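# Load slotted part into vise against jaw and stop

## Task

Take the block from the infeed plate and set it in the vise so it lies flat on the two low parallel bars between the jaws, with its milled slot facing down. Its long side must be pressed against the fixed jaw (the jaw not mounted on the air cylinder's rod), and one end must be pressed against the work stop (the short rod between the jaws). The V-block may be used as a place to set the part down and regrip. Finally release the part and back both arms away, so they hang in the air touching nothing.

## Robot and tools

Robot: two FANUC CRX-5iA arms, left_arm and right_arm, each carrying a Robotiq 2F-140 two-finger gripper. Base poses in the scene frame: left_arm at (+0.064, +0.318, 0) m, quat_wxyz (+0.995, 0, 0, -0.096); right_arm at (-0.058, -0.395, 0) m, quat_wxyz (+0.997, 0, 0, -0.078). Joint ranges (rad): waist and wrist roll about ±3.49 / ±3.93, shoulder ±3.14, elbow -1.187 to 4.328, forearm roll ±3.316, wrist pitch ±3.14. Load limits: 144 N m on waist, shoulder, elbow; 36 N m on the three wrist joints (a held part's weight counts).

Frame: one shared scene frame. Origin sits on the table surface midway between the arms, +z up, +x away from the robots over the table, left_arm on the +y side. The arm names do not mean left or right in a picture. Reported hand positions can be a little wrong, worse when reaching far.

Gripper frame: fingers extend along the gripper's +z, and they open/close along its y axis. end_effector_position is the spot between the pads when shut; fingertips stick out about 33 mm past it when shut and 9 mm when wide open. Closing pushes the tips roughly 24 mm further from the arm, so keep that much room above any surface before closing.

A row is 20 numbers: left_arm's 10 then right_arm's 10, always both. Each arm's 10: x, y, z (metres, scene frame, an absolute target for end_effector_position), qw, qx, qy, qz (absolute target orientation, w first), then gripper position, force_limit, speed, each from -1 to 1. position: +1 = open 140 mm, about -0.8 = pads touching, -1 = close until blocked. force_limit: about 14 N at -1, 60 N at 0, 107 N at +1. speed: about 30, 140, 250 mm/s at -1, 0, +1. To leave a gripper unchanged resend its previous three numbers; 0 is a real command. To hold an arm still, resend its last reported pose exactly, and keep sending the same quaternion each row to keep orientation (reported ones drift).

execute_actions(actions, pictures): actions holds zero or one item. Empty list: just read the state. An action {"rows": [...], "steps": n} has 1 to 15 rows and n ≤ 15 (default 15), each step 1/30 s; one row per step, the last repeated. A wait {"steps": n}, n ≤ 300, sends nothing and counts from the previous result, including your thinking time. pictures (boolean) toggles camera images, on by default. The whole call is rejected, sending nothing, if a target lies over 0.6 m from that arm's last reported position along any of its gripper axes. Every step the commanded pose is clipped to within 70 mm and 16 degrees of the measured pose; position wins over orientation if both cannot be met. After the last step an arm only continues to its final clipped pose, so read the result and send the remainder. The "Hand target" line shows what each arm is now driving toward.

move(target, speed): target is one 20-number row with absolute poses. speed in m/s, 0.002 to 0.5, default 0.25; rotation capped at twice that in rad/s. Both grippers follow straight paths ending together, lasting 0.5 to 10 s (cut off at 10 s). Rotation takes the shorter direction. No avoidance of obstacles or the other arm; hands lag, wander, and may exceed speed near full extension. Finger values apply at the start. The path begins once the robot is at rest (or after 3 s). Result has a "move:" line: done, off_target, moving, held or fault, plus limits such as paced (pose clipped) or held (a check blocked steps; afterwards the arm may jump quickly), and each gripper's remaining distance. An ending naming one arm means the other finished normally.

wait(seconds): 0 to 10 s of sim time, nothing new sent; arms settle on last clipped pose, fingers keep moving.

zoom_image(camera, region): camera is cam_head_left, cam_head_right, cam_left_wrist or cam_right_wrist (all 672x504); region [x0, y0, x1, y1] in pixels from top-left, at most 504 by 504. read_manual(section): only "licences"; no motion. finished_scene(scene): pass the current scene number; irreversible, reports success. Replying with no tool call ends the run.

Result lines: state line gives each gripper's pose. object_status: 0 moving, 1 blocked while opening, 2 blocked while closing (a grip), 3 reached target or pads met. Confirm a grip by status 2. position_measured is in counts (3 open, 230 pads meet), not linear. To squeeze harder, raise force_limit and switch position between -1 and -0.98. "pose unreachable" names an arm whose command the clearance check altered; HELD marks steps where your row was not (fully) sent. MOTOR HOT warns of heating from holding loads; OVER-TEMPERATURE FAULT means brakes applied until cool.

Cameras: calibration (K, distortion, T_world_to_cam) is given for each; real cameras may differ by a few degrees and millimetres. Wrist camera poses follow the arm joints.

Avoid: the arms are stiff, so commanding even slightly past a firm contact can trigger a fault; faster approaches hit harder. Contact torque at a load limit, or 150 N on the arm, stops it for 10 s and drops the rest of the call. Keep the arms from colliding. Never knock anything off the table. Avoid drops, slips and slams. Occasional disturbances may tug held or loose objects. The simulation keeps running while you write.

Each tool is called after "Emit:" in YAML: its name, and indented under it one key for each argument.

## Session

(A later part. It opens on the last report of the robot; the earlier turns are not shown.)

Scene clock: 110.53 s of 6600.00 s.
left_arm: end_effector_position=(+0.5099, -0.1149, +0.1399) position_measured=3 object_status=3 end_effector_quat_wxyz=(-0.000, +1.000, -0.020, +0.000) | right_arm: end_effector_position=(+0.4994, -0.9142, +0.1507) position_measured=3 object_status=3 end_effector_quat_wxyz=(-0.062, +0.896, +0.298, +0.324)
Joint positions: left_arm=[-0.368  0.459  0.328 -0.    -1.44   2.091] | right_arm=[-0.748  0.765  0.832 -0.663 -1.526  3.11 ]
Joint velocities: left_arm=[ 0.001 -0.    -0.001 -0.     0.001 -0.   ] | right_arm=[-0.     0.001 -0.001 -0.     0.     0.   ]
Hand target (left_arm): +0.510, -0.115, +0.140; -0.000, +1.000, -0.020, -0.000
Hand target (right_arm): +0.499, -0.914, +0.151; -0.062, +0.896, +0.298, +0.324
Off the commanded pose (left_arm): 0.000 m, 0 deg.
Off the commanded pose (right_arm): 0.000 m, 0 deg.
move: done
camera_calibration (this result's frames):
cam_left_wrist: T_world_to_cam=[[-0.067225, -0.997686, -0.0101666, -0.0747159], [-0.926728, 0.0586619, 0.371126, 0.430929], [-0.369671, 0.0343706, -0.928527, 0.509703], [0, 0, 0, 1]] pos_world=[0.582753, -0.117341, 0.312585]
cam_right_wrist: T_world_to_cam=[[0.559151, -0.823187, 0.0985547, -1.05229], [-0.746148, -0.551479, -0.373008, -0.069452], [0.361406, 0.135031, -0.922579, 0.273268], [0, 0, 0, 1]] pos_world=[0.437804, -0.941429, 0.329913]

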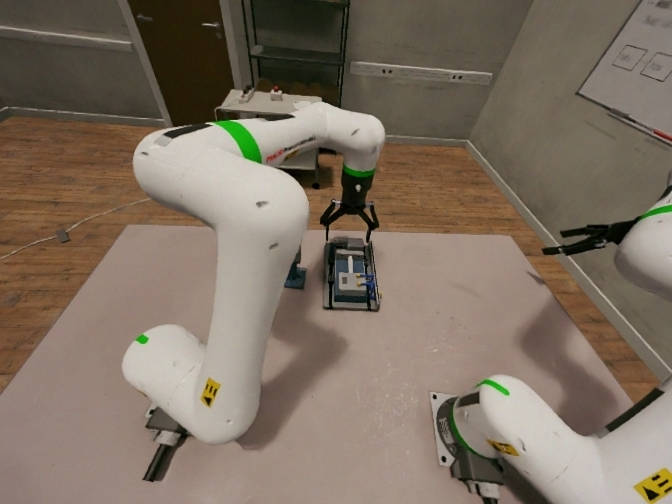

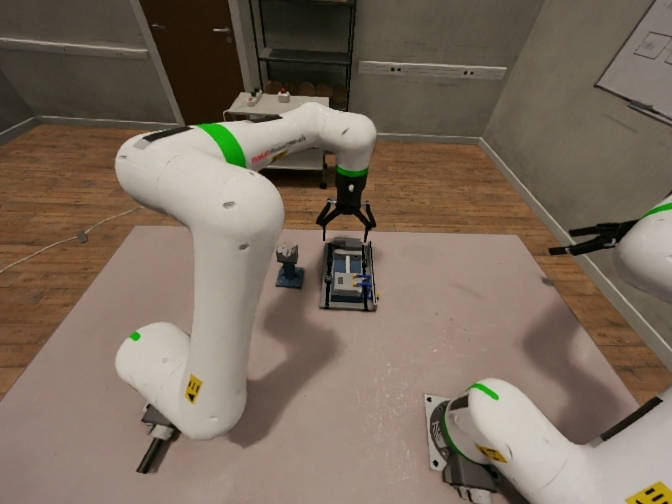

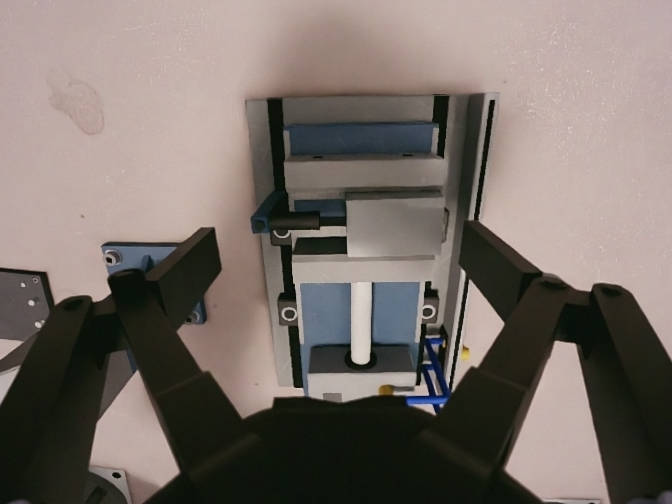

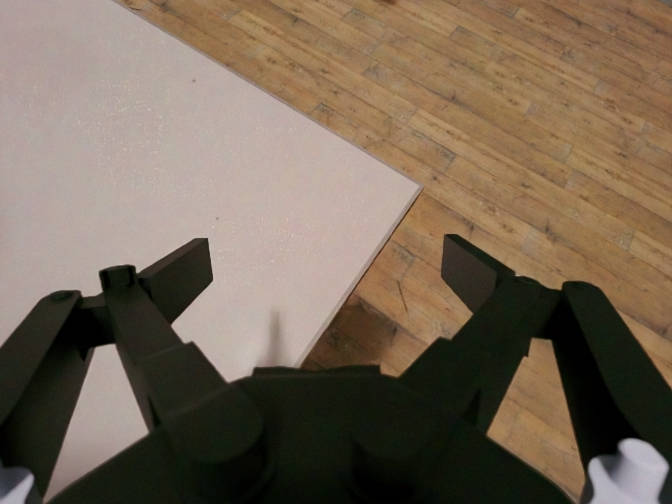

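Emit:
move:
  target: [0.51,-0.115,0.111,0,1,-0.02,0,1,0,0,0.4994,-0.9142,0.1507,-0.062,0.896,0.298,0.324,1,0,0]
  speed: 0.04

Emit:
move:
  target: [0.51,-0.105,0.112,0,1,-0.02,0,1,0,0,0.4994,-0.9142,0.1507,-0.062,0.896,0.298,0.324,1,0,0]
  speed: 0.015

Emit:
move:
  target: [0.51,-0.105,0.113,0,1,-0.02,0,-1,-1,-1,0.4994,-0.9142,0.1507,-0.062,0.896,0.298,0.324,1,0,0]

Emit:
move:
  target: [0.51,-0.105,0.113,0,1,-0.02,0,1,-1,0,0.4994,-0.9142,0.1507,-0.062,0.896,0.298,0.324,1,0,0]

Emit:
move:
  target: [0.51,-0.105,0.155,0,1,-0.02,0,1,-1,0,0.4994,-0.9142,0.1507,-0.062,0.896,0.298,0.324,1,0,0]

Emit:
move:
  target: [0.521,-0.133,0.15,0,0.693,-0.721,0,0.2,-1,0,0.4994,-0.9142,0.1507,-0.062,0.896,0.298,0.324,1,0,0]
  speed: 0.4

Emit:
move:
  target: [0.521,-0.133,0.126,0,0.693,-0.721,0,0.2,-1,0,0.4994,-0.9142,0.1507,-0.062,0.896,0.298,0.324,1,0,0]
  speed: 0.03

Emit:
move:
  target: [0.521,-0.133,0.126,0,0.693,-0.721,0,-0.3,-1,-1,0.4994,-0.9142,0.1507,-0.062,0.896,0.298,0.324,1,0,0]

Scene clock: 120.00 s of 6600.00 s.
left_arm: end_effector_position=(+0.5100, -0.1150, +0.1110) position_measured=3 object_status=3 end_effector_quat_wxyz=(-0.000, +1.000, -0.020, +0.000) | right_arm: end_effector_position=(+0.4994, -0.9142, +0.1507) position_measured=3 object_status=3 end_effector_quat_wxyz=(-0.062, +0.896, +0.298, +0.324)
Joint positions: left_arm=[-0.368  0.471  0.277 -0.    -1.377  2.091] | right_arm=[-0.748  0.765  0.832 -0.663 -1.526  3.11 ]
Joint velocities: left_arm=[-0.    -0.001  0.    -0.     0.001 -0.   ] | right_arm=[ 0.    -0.     0.002 -0.     0.     0.   ]
Hand target (left_arm): +0.510, -0.115, +0.111; +0.000, +1.000, -0.020, -0.000
Hand target (right_arm): +0.499, -0.914, +0.151; -0.062, +0.896, +0.298, +0.324
Off the commanded pose (left_arm): 0.000 m, 0 deg.
Off the commanded pose (right_arm): 0.000 m, 0 deg.
After step 90, 5.47 s passed at rest.
move: done
camera_calibration (this result's frames):
cam_left_wrist: T_world_to_cam=[[-0.0672128, -0.997689, -0.00997311, -0.075066], [-0.926727, 0.0587224, 0.371119, 0.4417], [-0.369676, 0.0341863, -0.928532, 0.48285], [0, 0, 0, 1]] pos_world=[0.582788, -0.117337, 0.28367]
cam_right_wrist: T_world_to_cam=[[0.55915, -0.823188, 0.0985546, -1.05229], [-0.746148, -0.551479, -0.373008, -0.0694519], [0.361406, 0.135031, -0.922579, 0.273268], [0, 0, 0, 1]] pos_world=[0.437804, -0.941429, 0.329913]

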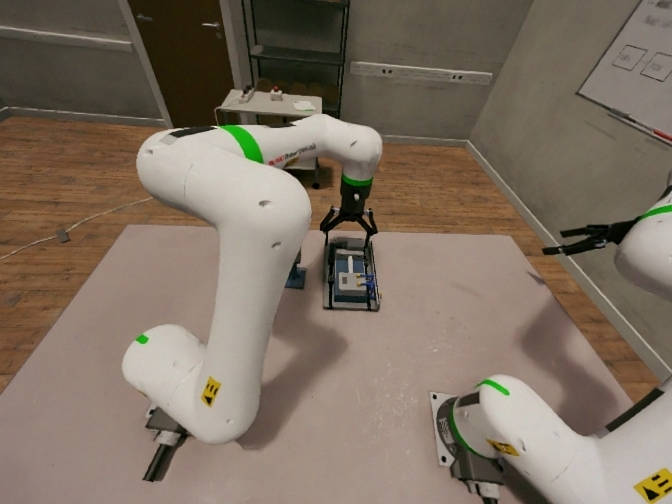

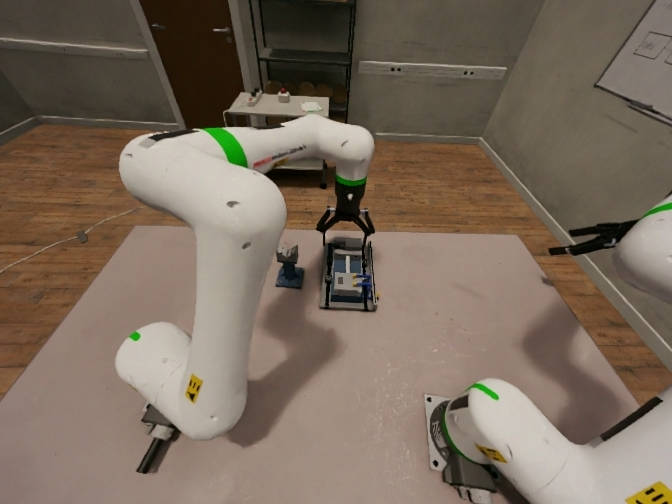

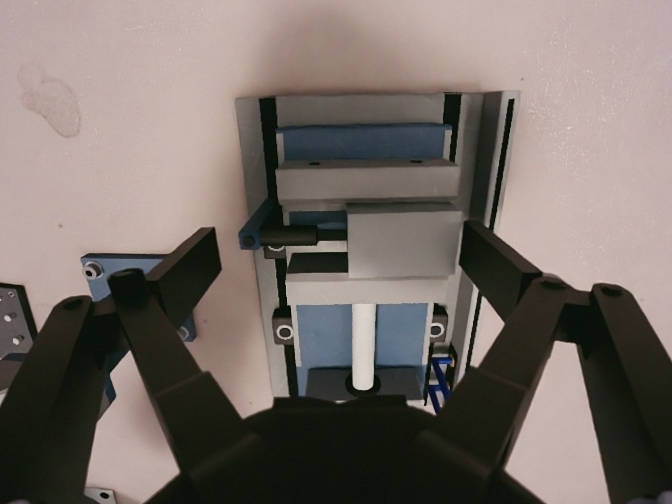

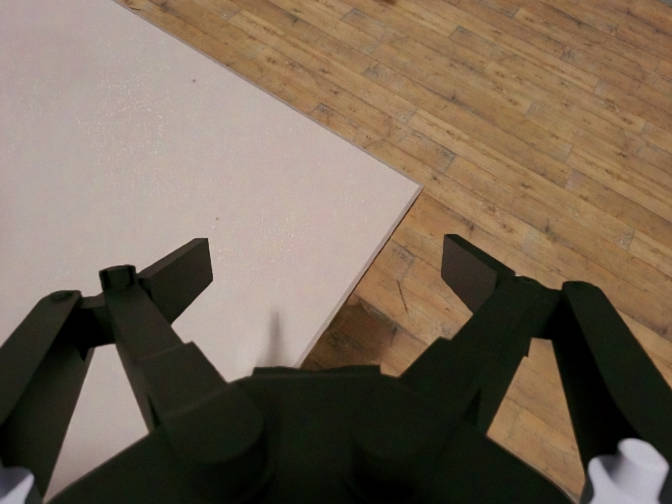

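Scene clock: 120.90 s of 6600.00 s.
left_arm: end_effector_position=(+0.5100, -0.1050, +0.1120) position_measured=3 object_status=3 end_effector_quat_wxyz=(-0.000, +1.000, -0.020, -0.000) | right_arm: end_effector_position=(+0.4994, -0.9142, +0.1507) position_measured=3 object_status=3 end_effector_quat_wxyz=(-0.062, +0.896, +0.298, +0.324)
Joint positions: left_arm=[-0.354  0.453  0.253 -0.    -1.371  2.077] | right_arm=[-0.748  0.765  0.832 -0.663 -1.526  3.11 ]
Joint velocities: left_arm=[-0.     0.    -0.001  0.    -0.    -0.001] | right_arm=[0.    0.    0.    0.001 0.    0.   ]
Hand target (left_arm): +0.510, -0.105, +0.112; -0.000, +1.000, -0.020, -0.000
Hand target (right_arm): +0.499, -0.914, +0.151; -0.062, +0.896, +0.298, +0.324
Off the commanded pose (left_arm): 0.000 m, 0 deg.
Off the commanded pose (right_arm): 0.000 m, 0 deg.
move: done
camera_calibration (this result's frames):
cam_left_wrist: T_world_to_cam=[[-0.0671374, -0.997694, -0.0099963, -0.0651448], [-0.926715, 0.0586423, 0.37116, 0.440752], [-0.369718, 0.0341825, -0.928515, 0.483419], [0, 0, 0, 1]] pos_world=[0.582807, -0.107366, 0.284621]
cam_right_wrist: T_world_to_cam=[[0.55915, -0.823188, 0.0985548, -1.05229], [-0.746148, -0.551479, -0.373008, -0.0694519], [0.361406, 0.135031, -0.922579, 0.273268], [0, 0, 0, 1]] pos_world=[0.437804, -0.941429, 0.329913]

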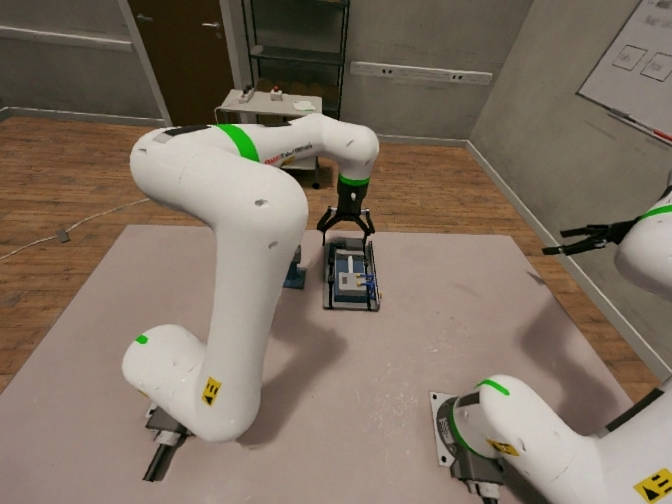

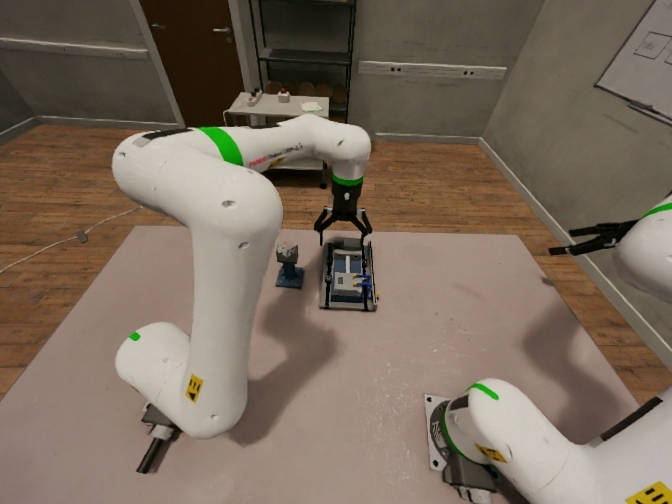

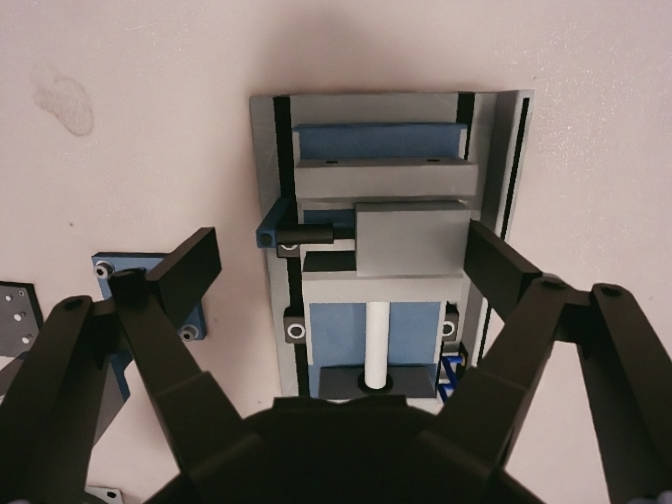

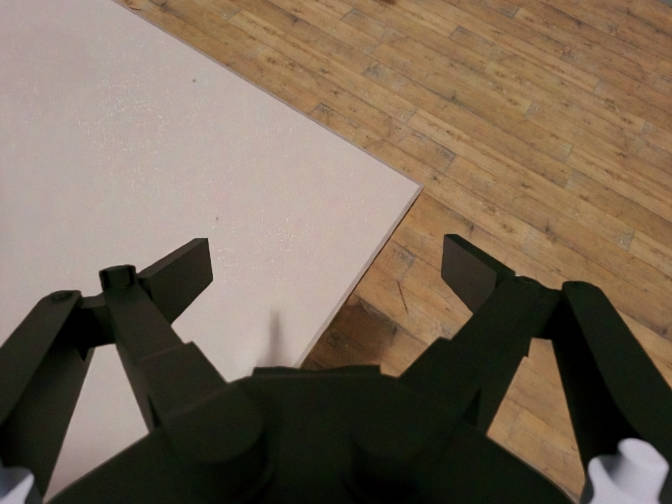

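Scene clock: 122.27 s of 6600.00 s.
left_arm: end_effector_position=(+0.5101, -0.1051, +0.1132) position_measured=59 object_status=0 end_effector_quat_wxyz=(+0.000, +1.000, -0.020, +0.000) | right_arm: end_effector_position=(+0.4994, -0.9142, +0.1507) position_measured=3 object_status=3 end_effector_quat_wxyz=(-0.062, +0.896, +0.298, +0.324)
Joint positions: left_arm=[-0.354  0.452  0.255  0.    -1.374  2.077] | right_arm=[-0.748  0.765  0.832 -0.663 -1.526  3.11 ]
Joint velocities: left_arm=[ 0.     0.    -0.001 -0.002  0.001 -0.   ] | right_arm=[ 0.    -0.001  0.     0.     0.    -0.   ]
Hand target (left_arm): +0.510, -0.105, +0.113; -0.000, +1.000, -0.020, -0.000
Hand target (right_arm): +0.499, -0.914, +0.151; -0.062, +0.896, +0.298, +0.324
Off the commanded pose (left_arm): 0.000 m, 0 deg.
Off the commanded pose (right_arm): 0.000 m, 0 deg.
move: done
camera_calibration (this result's frames):
cam_left_wrist: T_world_to_cam=[[-0.0670985, -0.9977, -0.00960519, -0.0653178], [-0.926817, 0.0587607, 0.370888, 0.440489], [-0.369471, 0.0337883, -0.928628, 0.484459], [0, 0, 0, 1]] pos_world=[0.582864, -0.10742, 0.285882]
cam_right_wrist: T_world_to_cam=[[0.55915, -0.823188, 0.0985546, -1.05229], [-0.746148, -0.551479, -0.373008, -0.0694518], [0.361406, 0.135031, -0.922579, 0.273268], [0, 0, 0, 1]] pos_world=[0.437804, -0.941429, 0.329913]

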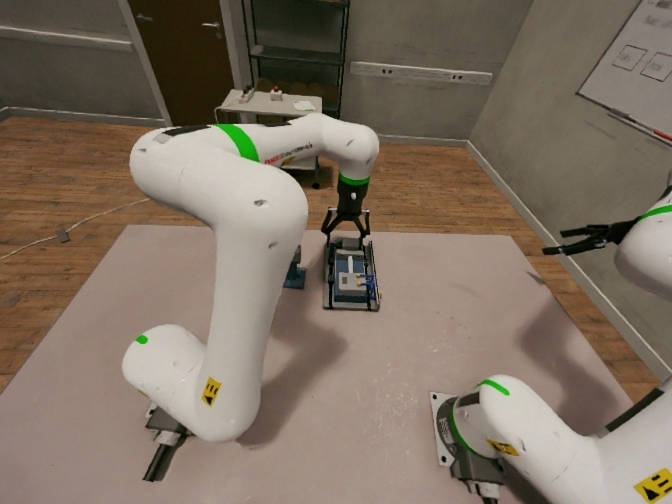

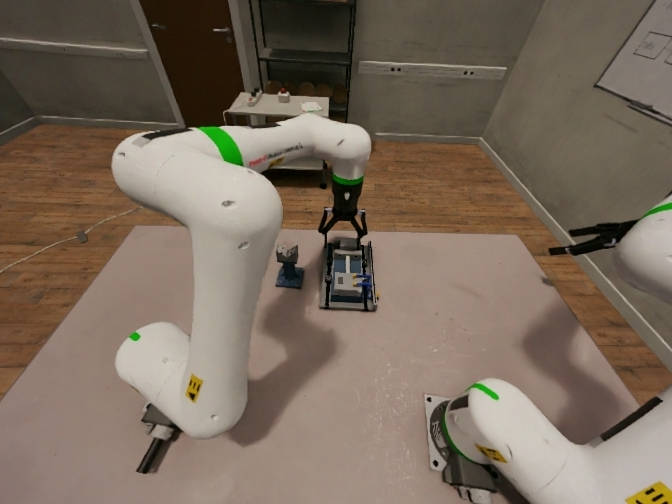

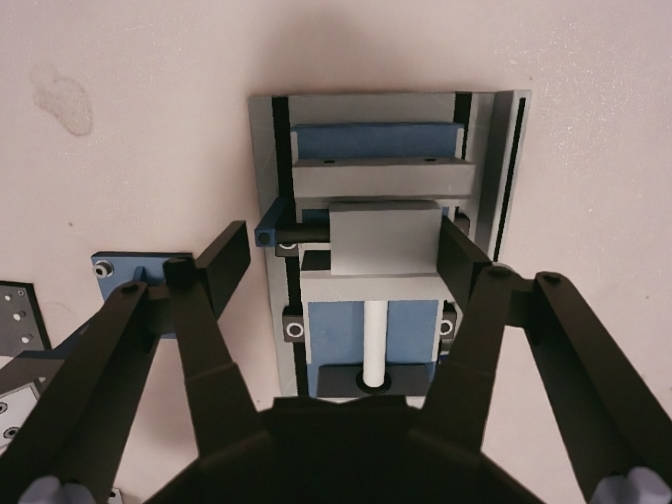

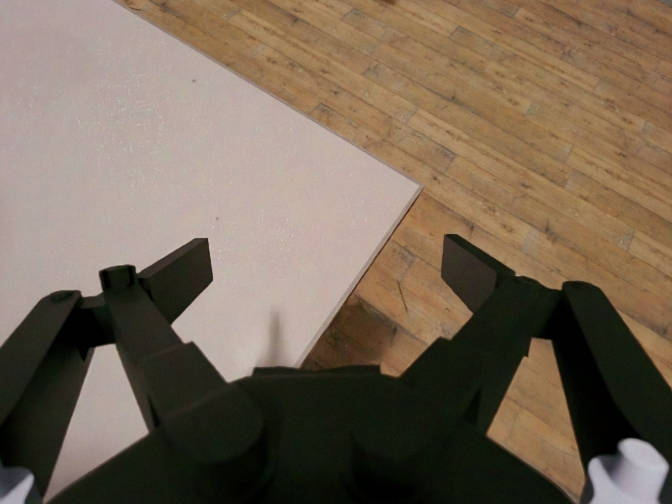

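Scene clock: 122.97 s of 6600.00 s.
left_arm: end_effector_position=(+0.5100, -0.1050, +0.1130) position_measured=3 object_status=3 end_effector_quat_wxyz=(+0.000, +1.000, -0.020, -0.000) | right_arm: end_effector_position=(+0.4994, -0.9142, +0.1507) position_measured=3 object_status=3 end_effector_quat_wxyz=(-0.062, +0.896, +0.298, +0.324)
Joint positions: left_arm=[-0.354  0.452  0.255  0.    -1.374  2.077] | right_arm=[-0.748  0.765  0.832 -0.663 -1.526  3.11 ]
Joint velocities: left_arm=[-0.     0.    -0.002  0.     0.003 -0.   ] | right_arm=[-0.    -0.001 -0.    -0.001 -0.    -0.   ]
Hand target (left_arm): +0.510, -0.105, +0.113; -0.000, +1.000, -0.020, +0.000
Hand target (right_arm): +0.499, -0.914, +0.151; -0.062, +0.896, +0.298, +0.324
Off the commanded pose (left_arm): 0.000 m, 0 deg.
Off the commanded pose (right_arm): 0.000 m, 0 deg.
move: done
camera_calibration (this result's frames):
cam_left_wrist: T_world_to_cam=[[-0.0671218, -0.997696, -0.00989295, -0.0651739], [-0.926702, 0.0586649, 0.371189, 0.440361], [-0.369754, 0.0340827, -0.928505, 0.484382], [0, 0, 0, 1]] pos_world=[0.582811, -0.107367, 0.285649]
cam_right_wrist: T_world_to_cam=[[0.559151, -0.823187, 0.0985546, -1.05229], [-0.746148, -0.551479, -0.373008, -0.069452], [0.361406, 0.135031, -0.922579, 0.273268], [0, 0, 0, 1]] pos_world=[0.437804, -0.941429, 0.329913]

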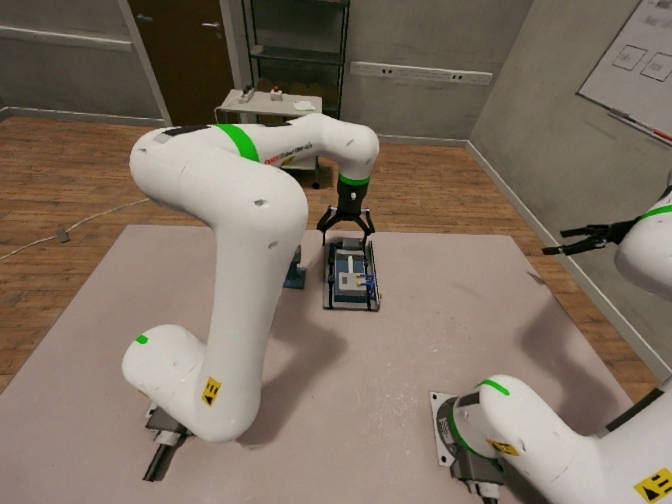

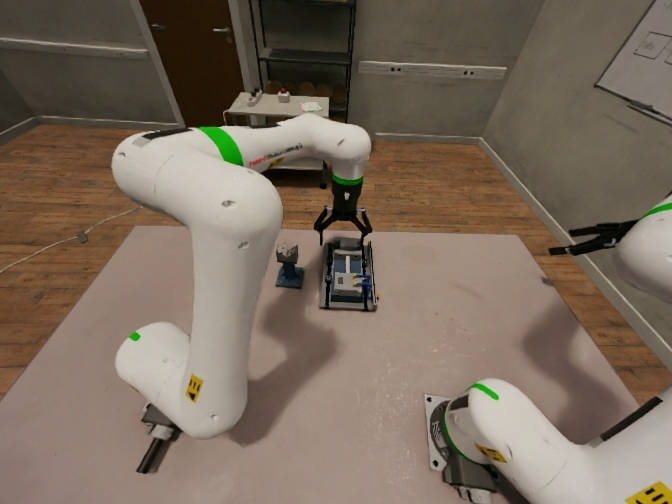

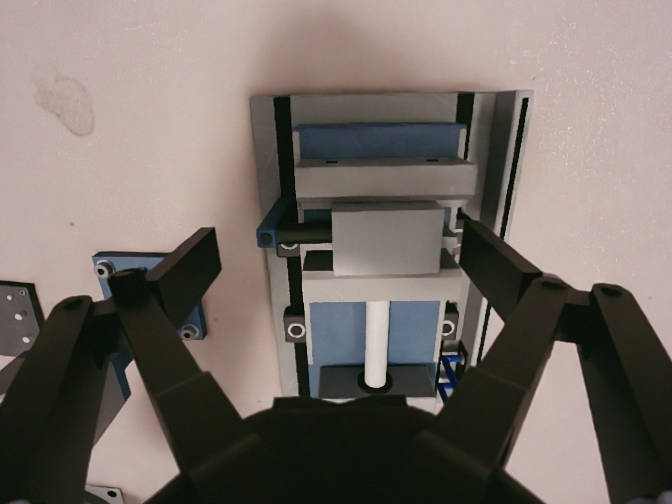

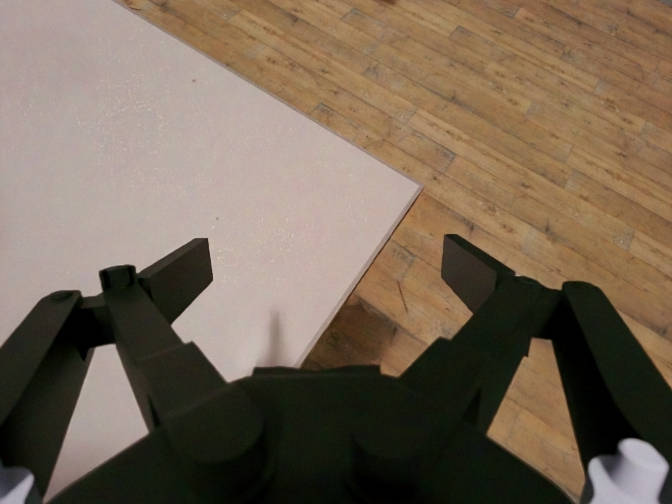

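Scene clock: 123.70 s of 6600.00 s.
left_arm: end_effector_position=(+0.5101, -0.1050, +0.1551) position_measured=3 object_status=3 end_effector_quat_wxyz=(+0.000, +1.000, -0.020, +0.000) | right_arm: end_effector_position=(+0.4994, -0.9142, +0.1507) position_measured=3 object_status=3 end_effector_quat_wxyz=(-0.062, +0.896, +0.298, +0.324)
Joint positions: left_arm=[-0.354  0.436  0.331  0.    -1.466  2.077] | right_arm=[-0.748  0.765  0.832 -0.663 -1.526  3.11 ]
Joint velocities: left_arm=[-0.     0.     0.001 -0.    -0.001  0.   ] | right_arm=[ 0.  0. -0. -0. -0. -0.]
Hand target (left_arm): +0.510, -0.105, +0.155; -0.000, +1.000, -0.020, +0.000
Hand target (right_arm): +0.499, -0.914, +0.151; -0.062, +0.896, +0.298, +0.324
Off the commanded pose (left_arm): 0.000 m, 0 deg.
Off the commanded pose (right_arm): 0.000 m, 0 deg.
move: done
camera_calibration (this result's frames):
cam_left_wrist: T_world_to_cam=[[-0.0671362, -0.997695, -0.00989412, -0.0647616], [-0.926756, 0.0586829, 0.371053, 0.424875], [-0.369617, 0.0340805, -0.928559, 0.523382], [0, 0, 0, 1]] pos_world=[0.582858, -0.107382, 0.327699]
cam_right_wrist: T_world_to_cam=[[0.559151, -0.823187, 0.0985549, -1.05229], [-0.746148, -0.551479, -0.373008, -0.069452], [0.361406, 0.135031, -0.922579, 0.273268], [0, 0, 0, 1]] pos_world=[0.437804, -0.941429, 0.329913]

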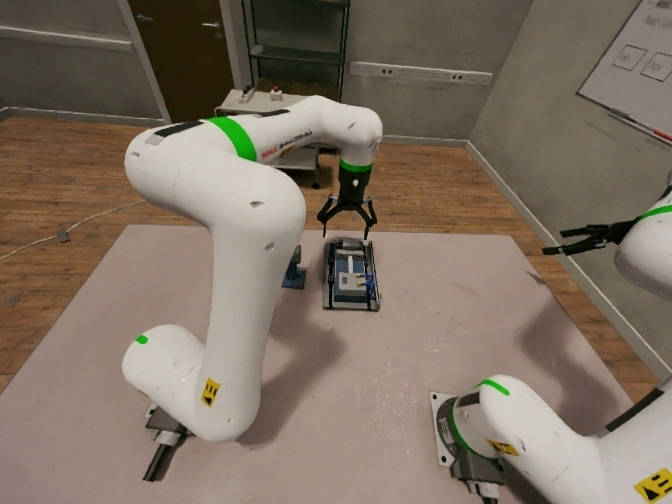

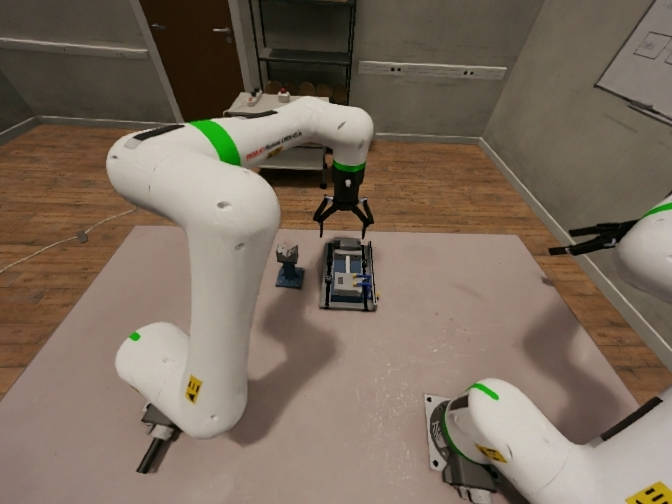

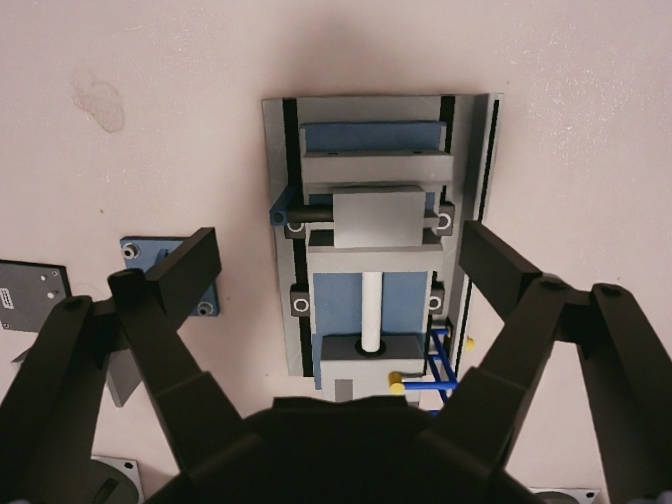

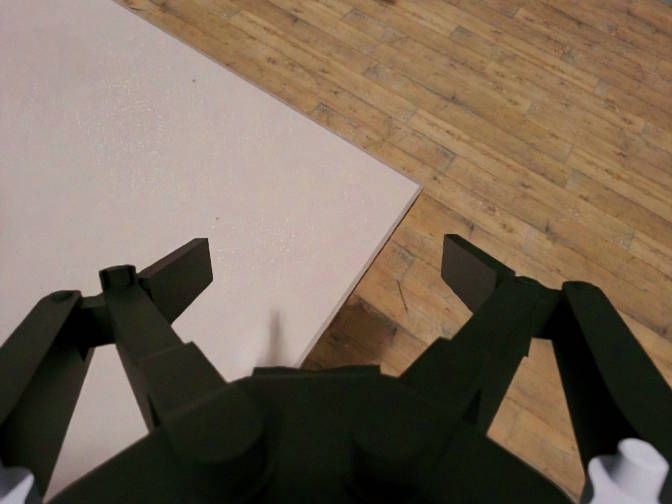

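Scene clock: 126.10 s of 6600.00 s.
left_arm: end_effector_position=(+0.5210, -0.1331, +0.1501) position_measured=104 object_status=3 end_effector_quat_wxyz=(+0.000, +0.693, -0.721, +0.000) | right_arm: end_effector_position=(+0.4994, -0.9142, +0.1507) position_measured=3 object_status=3 end_effector_quat_wxyz=(-0.062, +0.896, +0.298, +0.324)
Joint positions: left_arm=[-0.383  0.511  0.426  0.    -1.487  0.536] | right_arm=[-0.748  0.765  0.832 -0.663 -1.526  3.11 ]
Joint velocities: left_arm=[ 0.002  0.001  0.001  0.     0.001 -0.001] | right_arm=[ 0.     0.    -0.002  0.001 -0.001 -0.001]
Hand target (left_arm): +0.521, -0.133, +0.150; +0.000, +0.693, -0.721, +0.000
Hand target (right_arm): +0.499, -0.914, +0.151; -0.062, +0.896, +0.298, +0.324
Off the commanded pose (left_arm): 0.000 m, 0 deg.
Off the commanded pose (right_arm): 0.000 m, 0 deg.
move: done
camera_calibration (this result's frames):
cam_left_wrist: T_world_to_cam=[[-0.99772, 0.0667485, -0.00999257, 0.534464], [0.0582843, 0.926758, 0.371109, 0.0408124], [0.0340317, 0.36968, -0.928536, 0.358087], [0, 0, 0, 1]] pos_world=[0.51868, -0.205876, 0.322692]
cam_right_wrist: T_world_to_cam=[[0.55915, -0.823188, 0.0985545, -1.05229], [-0.746148, -0.551479, -0.373008, -0.0694517], [0.361406, 0.135031, -0.922579, 0.273268], [0, 0, 0, 1]] pos_world=[0.437804, -0.941429, 0.329913]

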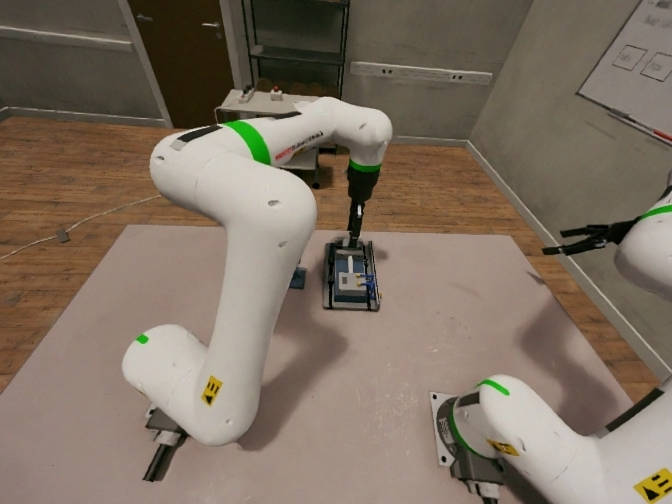

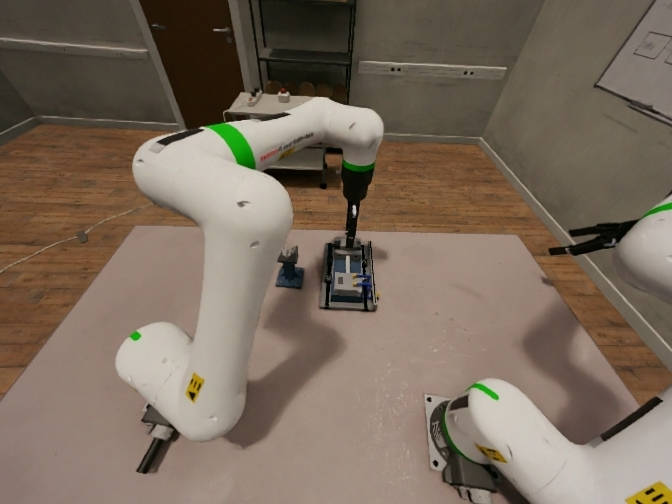

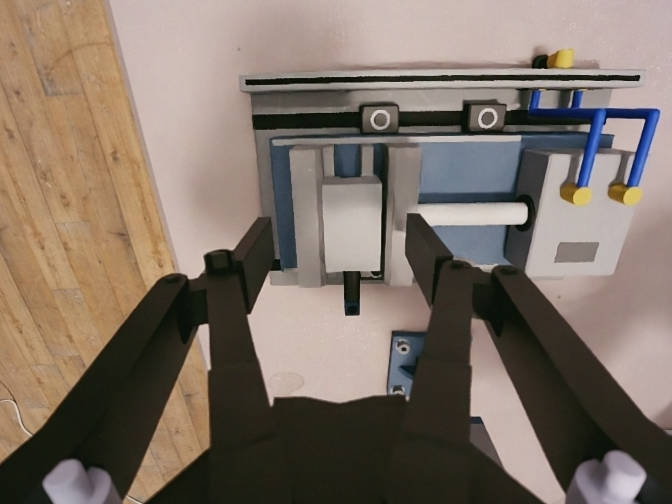

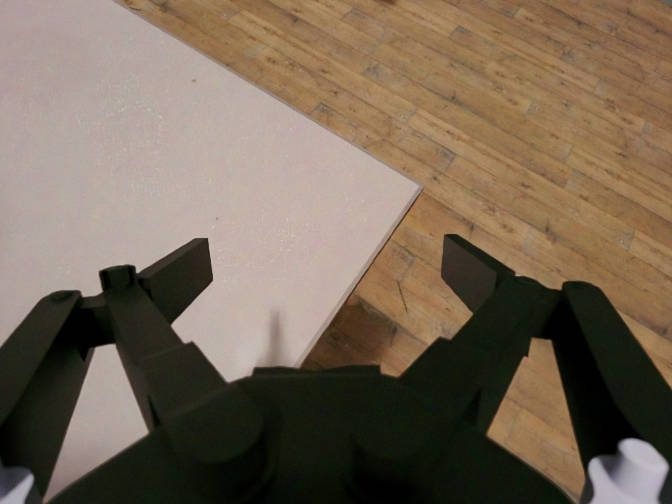

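Scene clock: 127.17 s of 6600.00 s.
left_arm: end_effector_position=(+0.5210, -0.1330, +0.1260) position_measured=104 object_status=3 end_effector_quat_wxyz=(-0.000, +0.693, -0.721, -0.000) | right_arm: end_effector_position=(+0.4994, -0.9142, +0.1507) position_measured=3 object_status=3 end_effector_quat_wxyz=(-0.062, +0.896, +0.298, +0.324)
Joint positions: left_arm=[-0.383  0.517  0.38  -0.    -1.434  0.536] | right_arm=[-0.748  0.765  0.832 -0.663 -1.526  3.11 ]
Joint velocities: left_arm=[ 0.     0.    -0.001 -0.     0.003 -0.   ] | right_arm=[ 0.     0.001  0.     0.    -0.    -0.   ]
Hand target (left_arm): +0.521, -0.133, +0.126; +0.000, +0.693, -0.721, +0.000
Hand target (right_arm): +0.499, -0.914, +0.151; -0.062, +0.896, +0.298, +0.324
Off the commanded pose (left_arm): 0.000 m, 0 deg.
Off the commanded pose (right_arm): 0.000 m, 0 deg.
move: done
camera_calibration (this result's frames):
cam_left_wrist: T_world_to_cam=[[-0.997715, 0.0668261, -0.00997842, 0.534174], [0.0583589, 0.926723, 0.371184, 0.0496115], [0.034052, 0.369754, -0.928506, 0.335726], [0, 0, 0, 1]] pos_world=[0.518626, -0.205809, 0.298639]
cam_right_wrist: T_world_to_cam=[[0.55915, -0.823188, 0.0985547, -1.05229], [-0.746148, -0.551479, -0.373008, -0.0694519], [0.361406, 0.135031, -0.922579, 0.273268], [0, 0, 0, 1]] pos_world=[0.437804, -0.941429, 0.329913]

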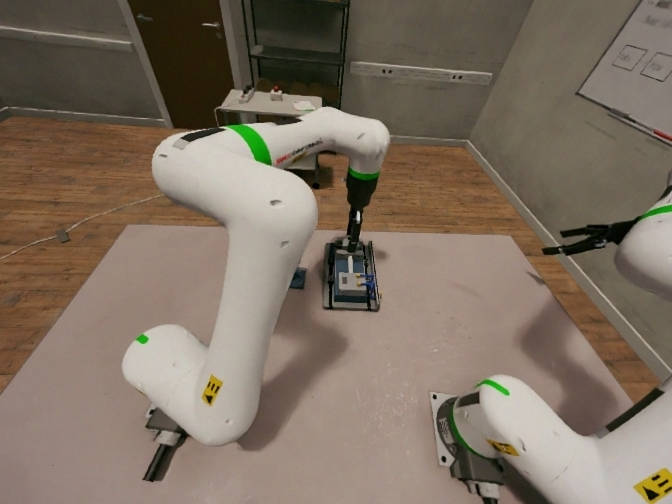

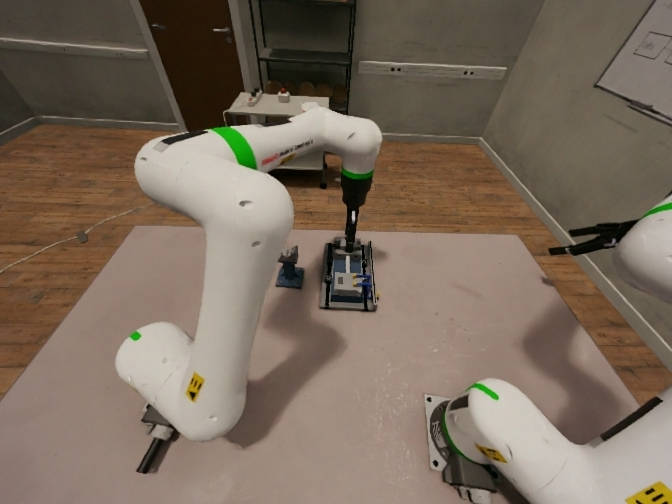

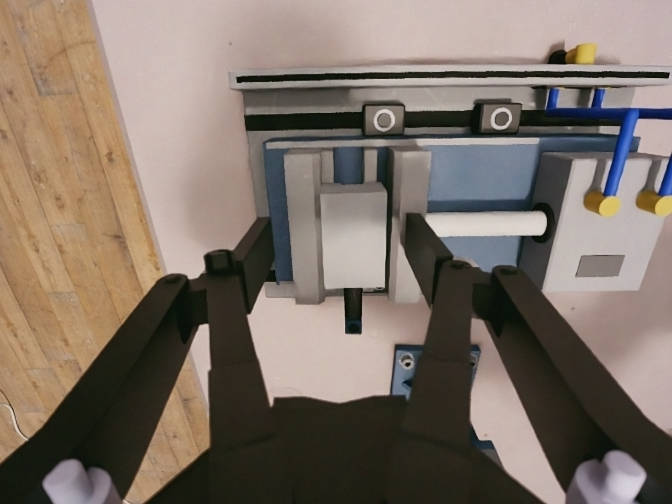

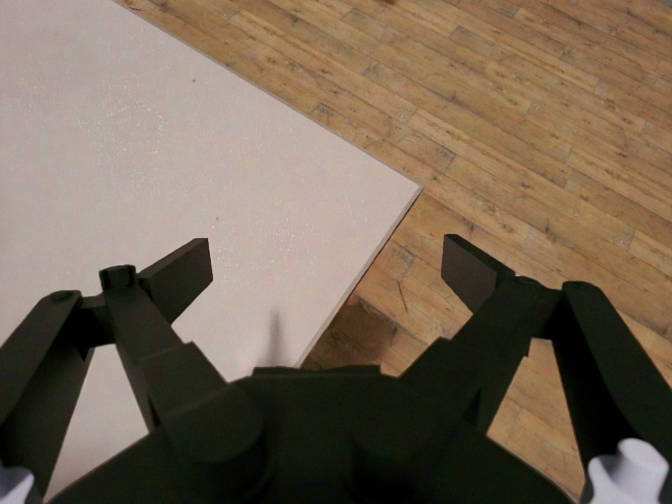

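Scene clock: 128.20 s of 6600.00 s.
left_arm: end_effector_position=(+0.5213, -0.1330, +0.1261) position_measured=143 object_status=2 end_effector_quat_wxyz=(-0.000, +0.693, -0.721, +0.000) | right_arm: end_effector_position=(+0.4994, -0.9142, +0.1507) position_measured=3 object_status=3 end_effector_quat_wxyz=(-0.062, +0.896, +0.298, +0.324)
Joint positions: left_arm=[-0.382  0.518  0.381 -0.    -1.434  0.536] | right_arm=[-0.748  0.765  0.832 -0.663 -1.526  3.11 ]
Joint velocities: left_arm=[-0.     0.     0.     0.001 -0.001 -0.   ] | right_arm=[ 0.     0.     0.001  0.    -0.001  0.   ]
Hand target (left_arm): +0.521, -0.133, +0.126; -0.000, +0.693, -0.721, -0.000
Hand target (right_arm): +0.499, -0.914, +0.151; -0.062, +0.896, +0.298, +0.324
Off the commanded pose (left_arm): 0.000 m, 0 deg.
Off the commanded pose (right_arm): 0.000 m, 0 deg.
move: done
camera_calibration (this result's frames):
cam_left_wrist: T_world_to_cam=[[-0.997725, 0.0666038, -0.0103889, 0.534494], [0.0580059, 0.926803, 0.37104, 0.0497499], [0.0343412, 0.369594, -0.928559, 0.335664], [0, 0, 0, 1]] pos_world=[0.518865, -0.205767, 0.298778]
cam_right_wrist: T_world_to_cam=[[0.55915, -0.823188, 0.0985547, -1.05229], [-0.746148, -0.551479, -0.373008, -0.0694518], [0.361406, 0.135031, -0.922579, 0.273268], [0, 0, 0, 1]] pos_world=[0.437804, -0.941429, 0.329913]

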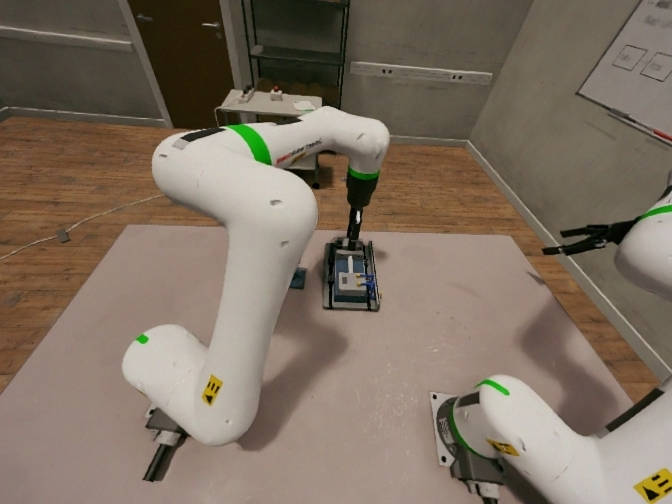

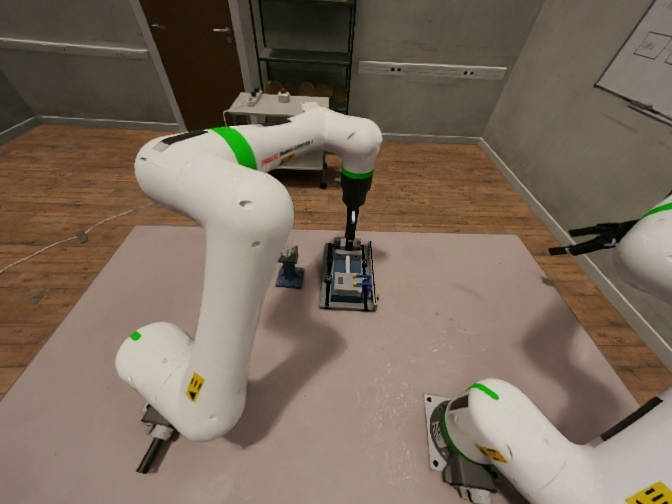

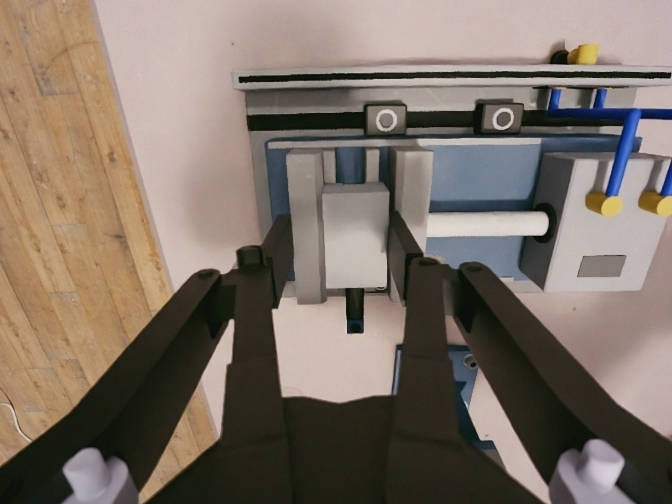

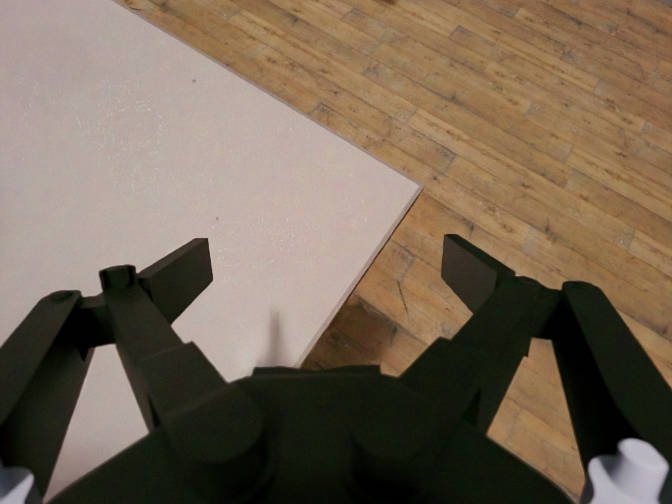

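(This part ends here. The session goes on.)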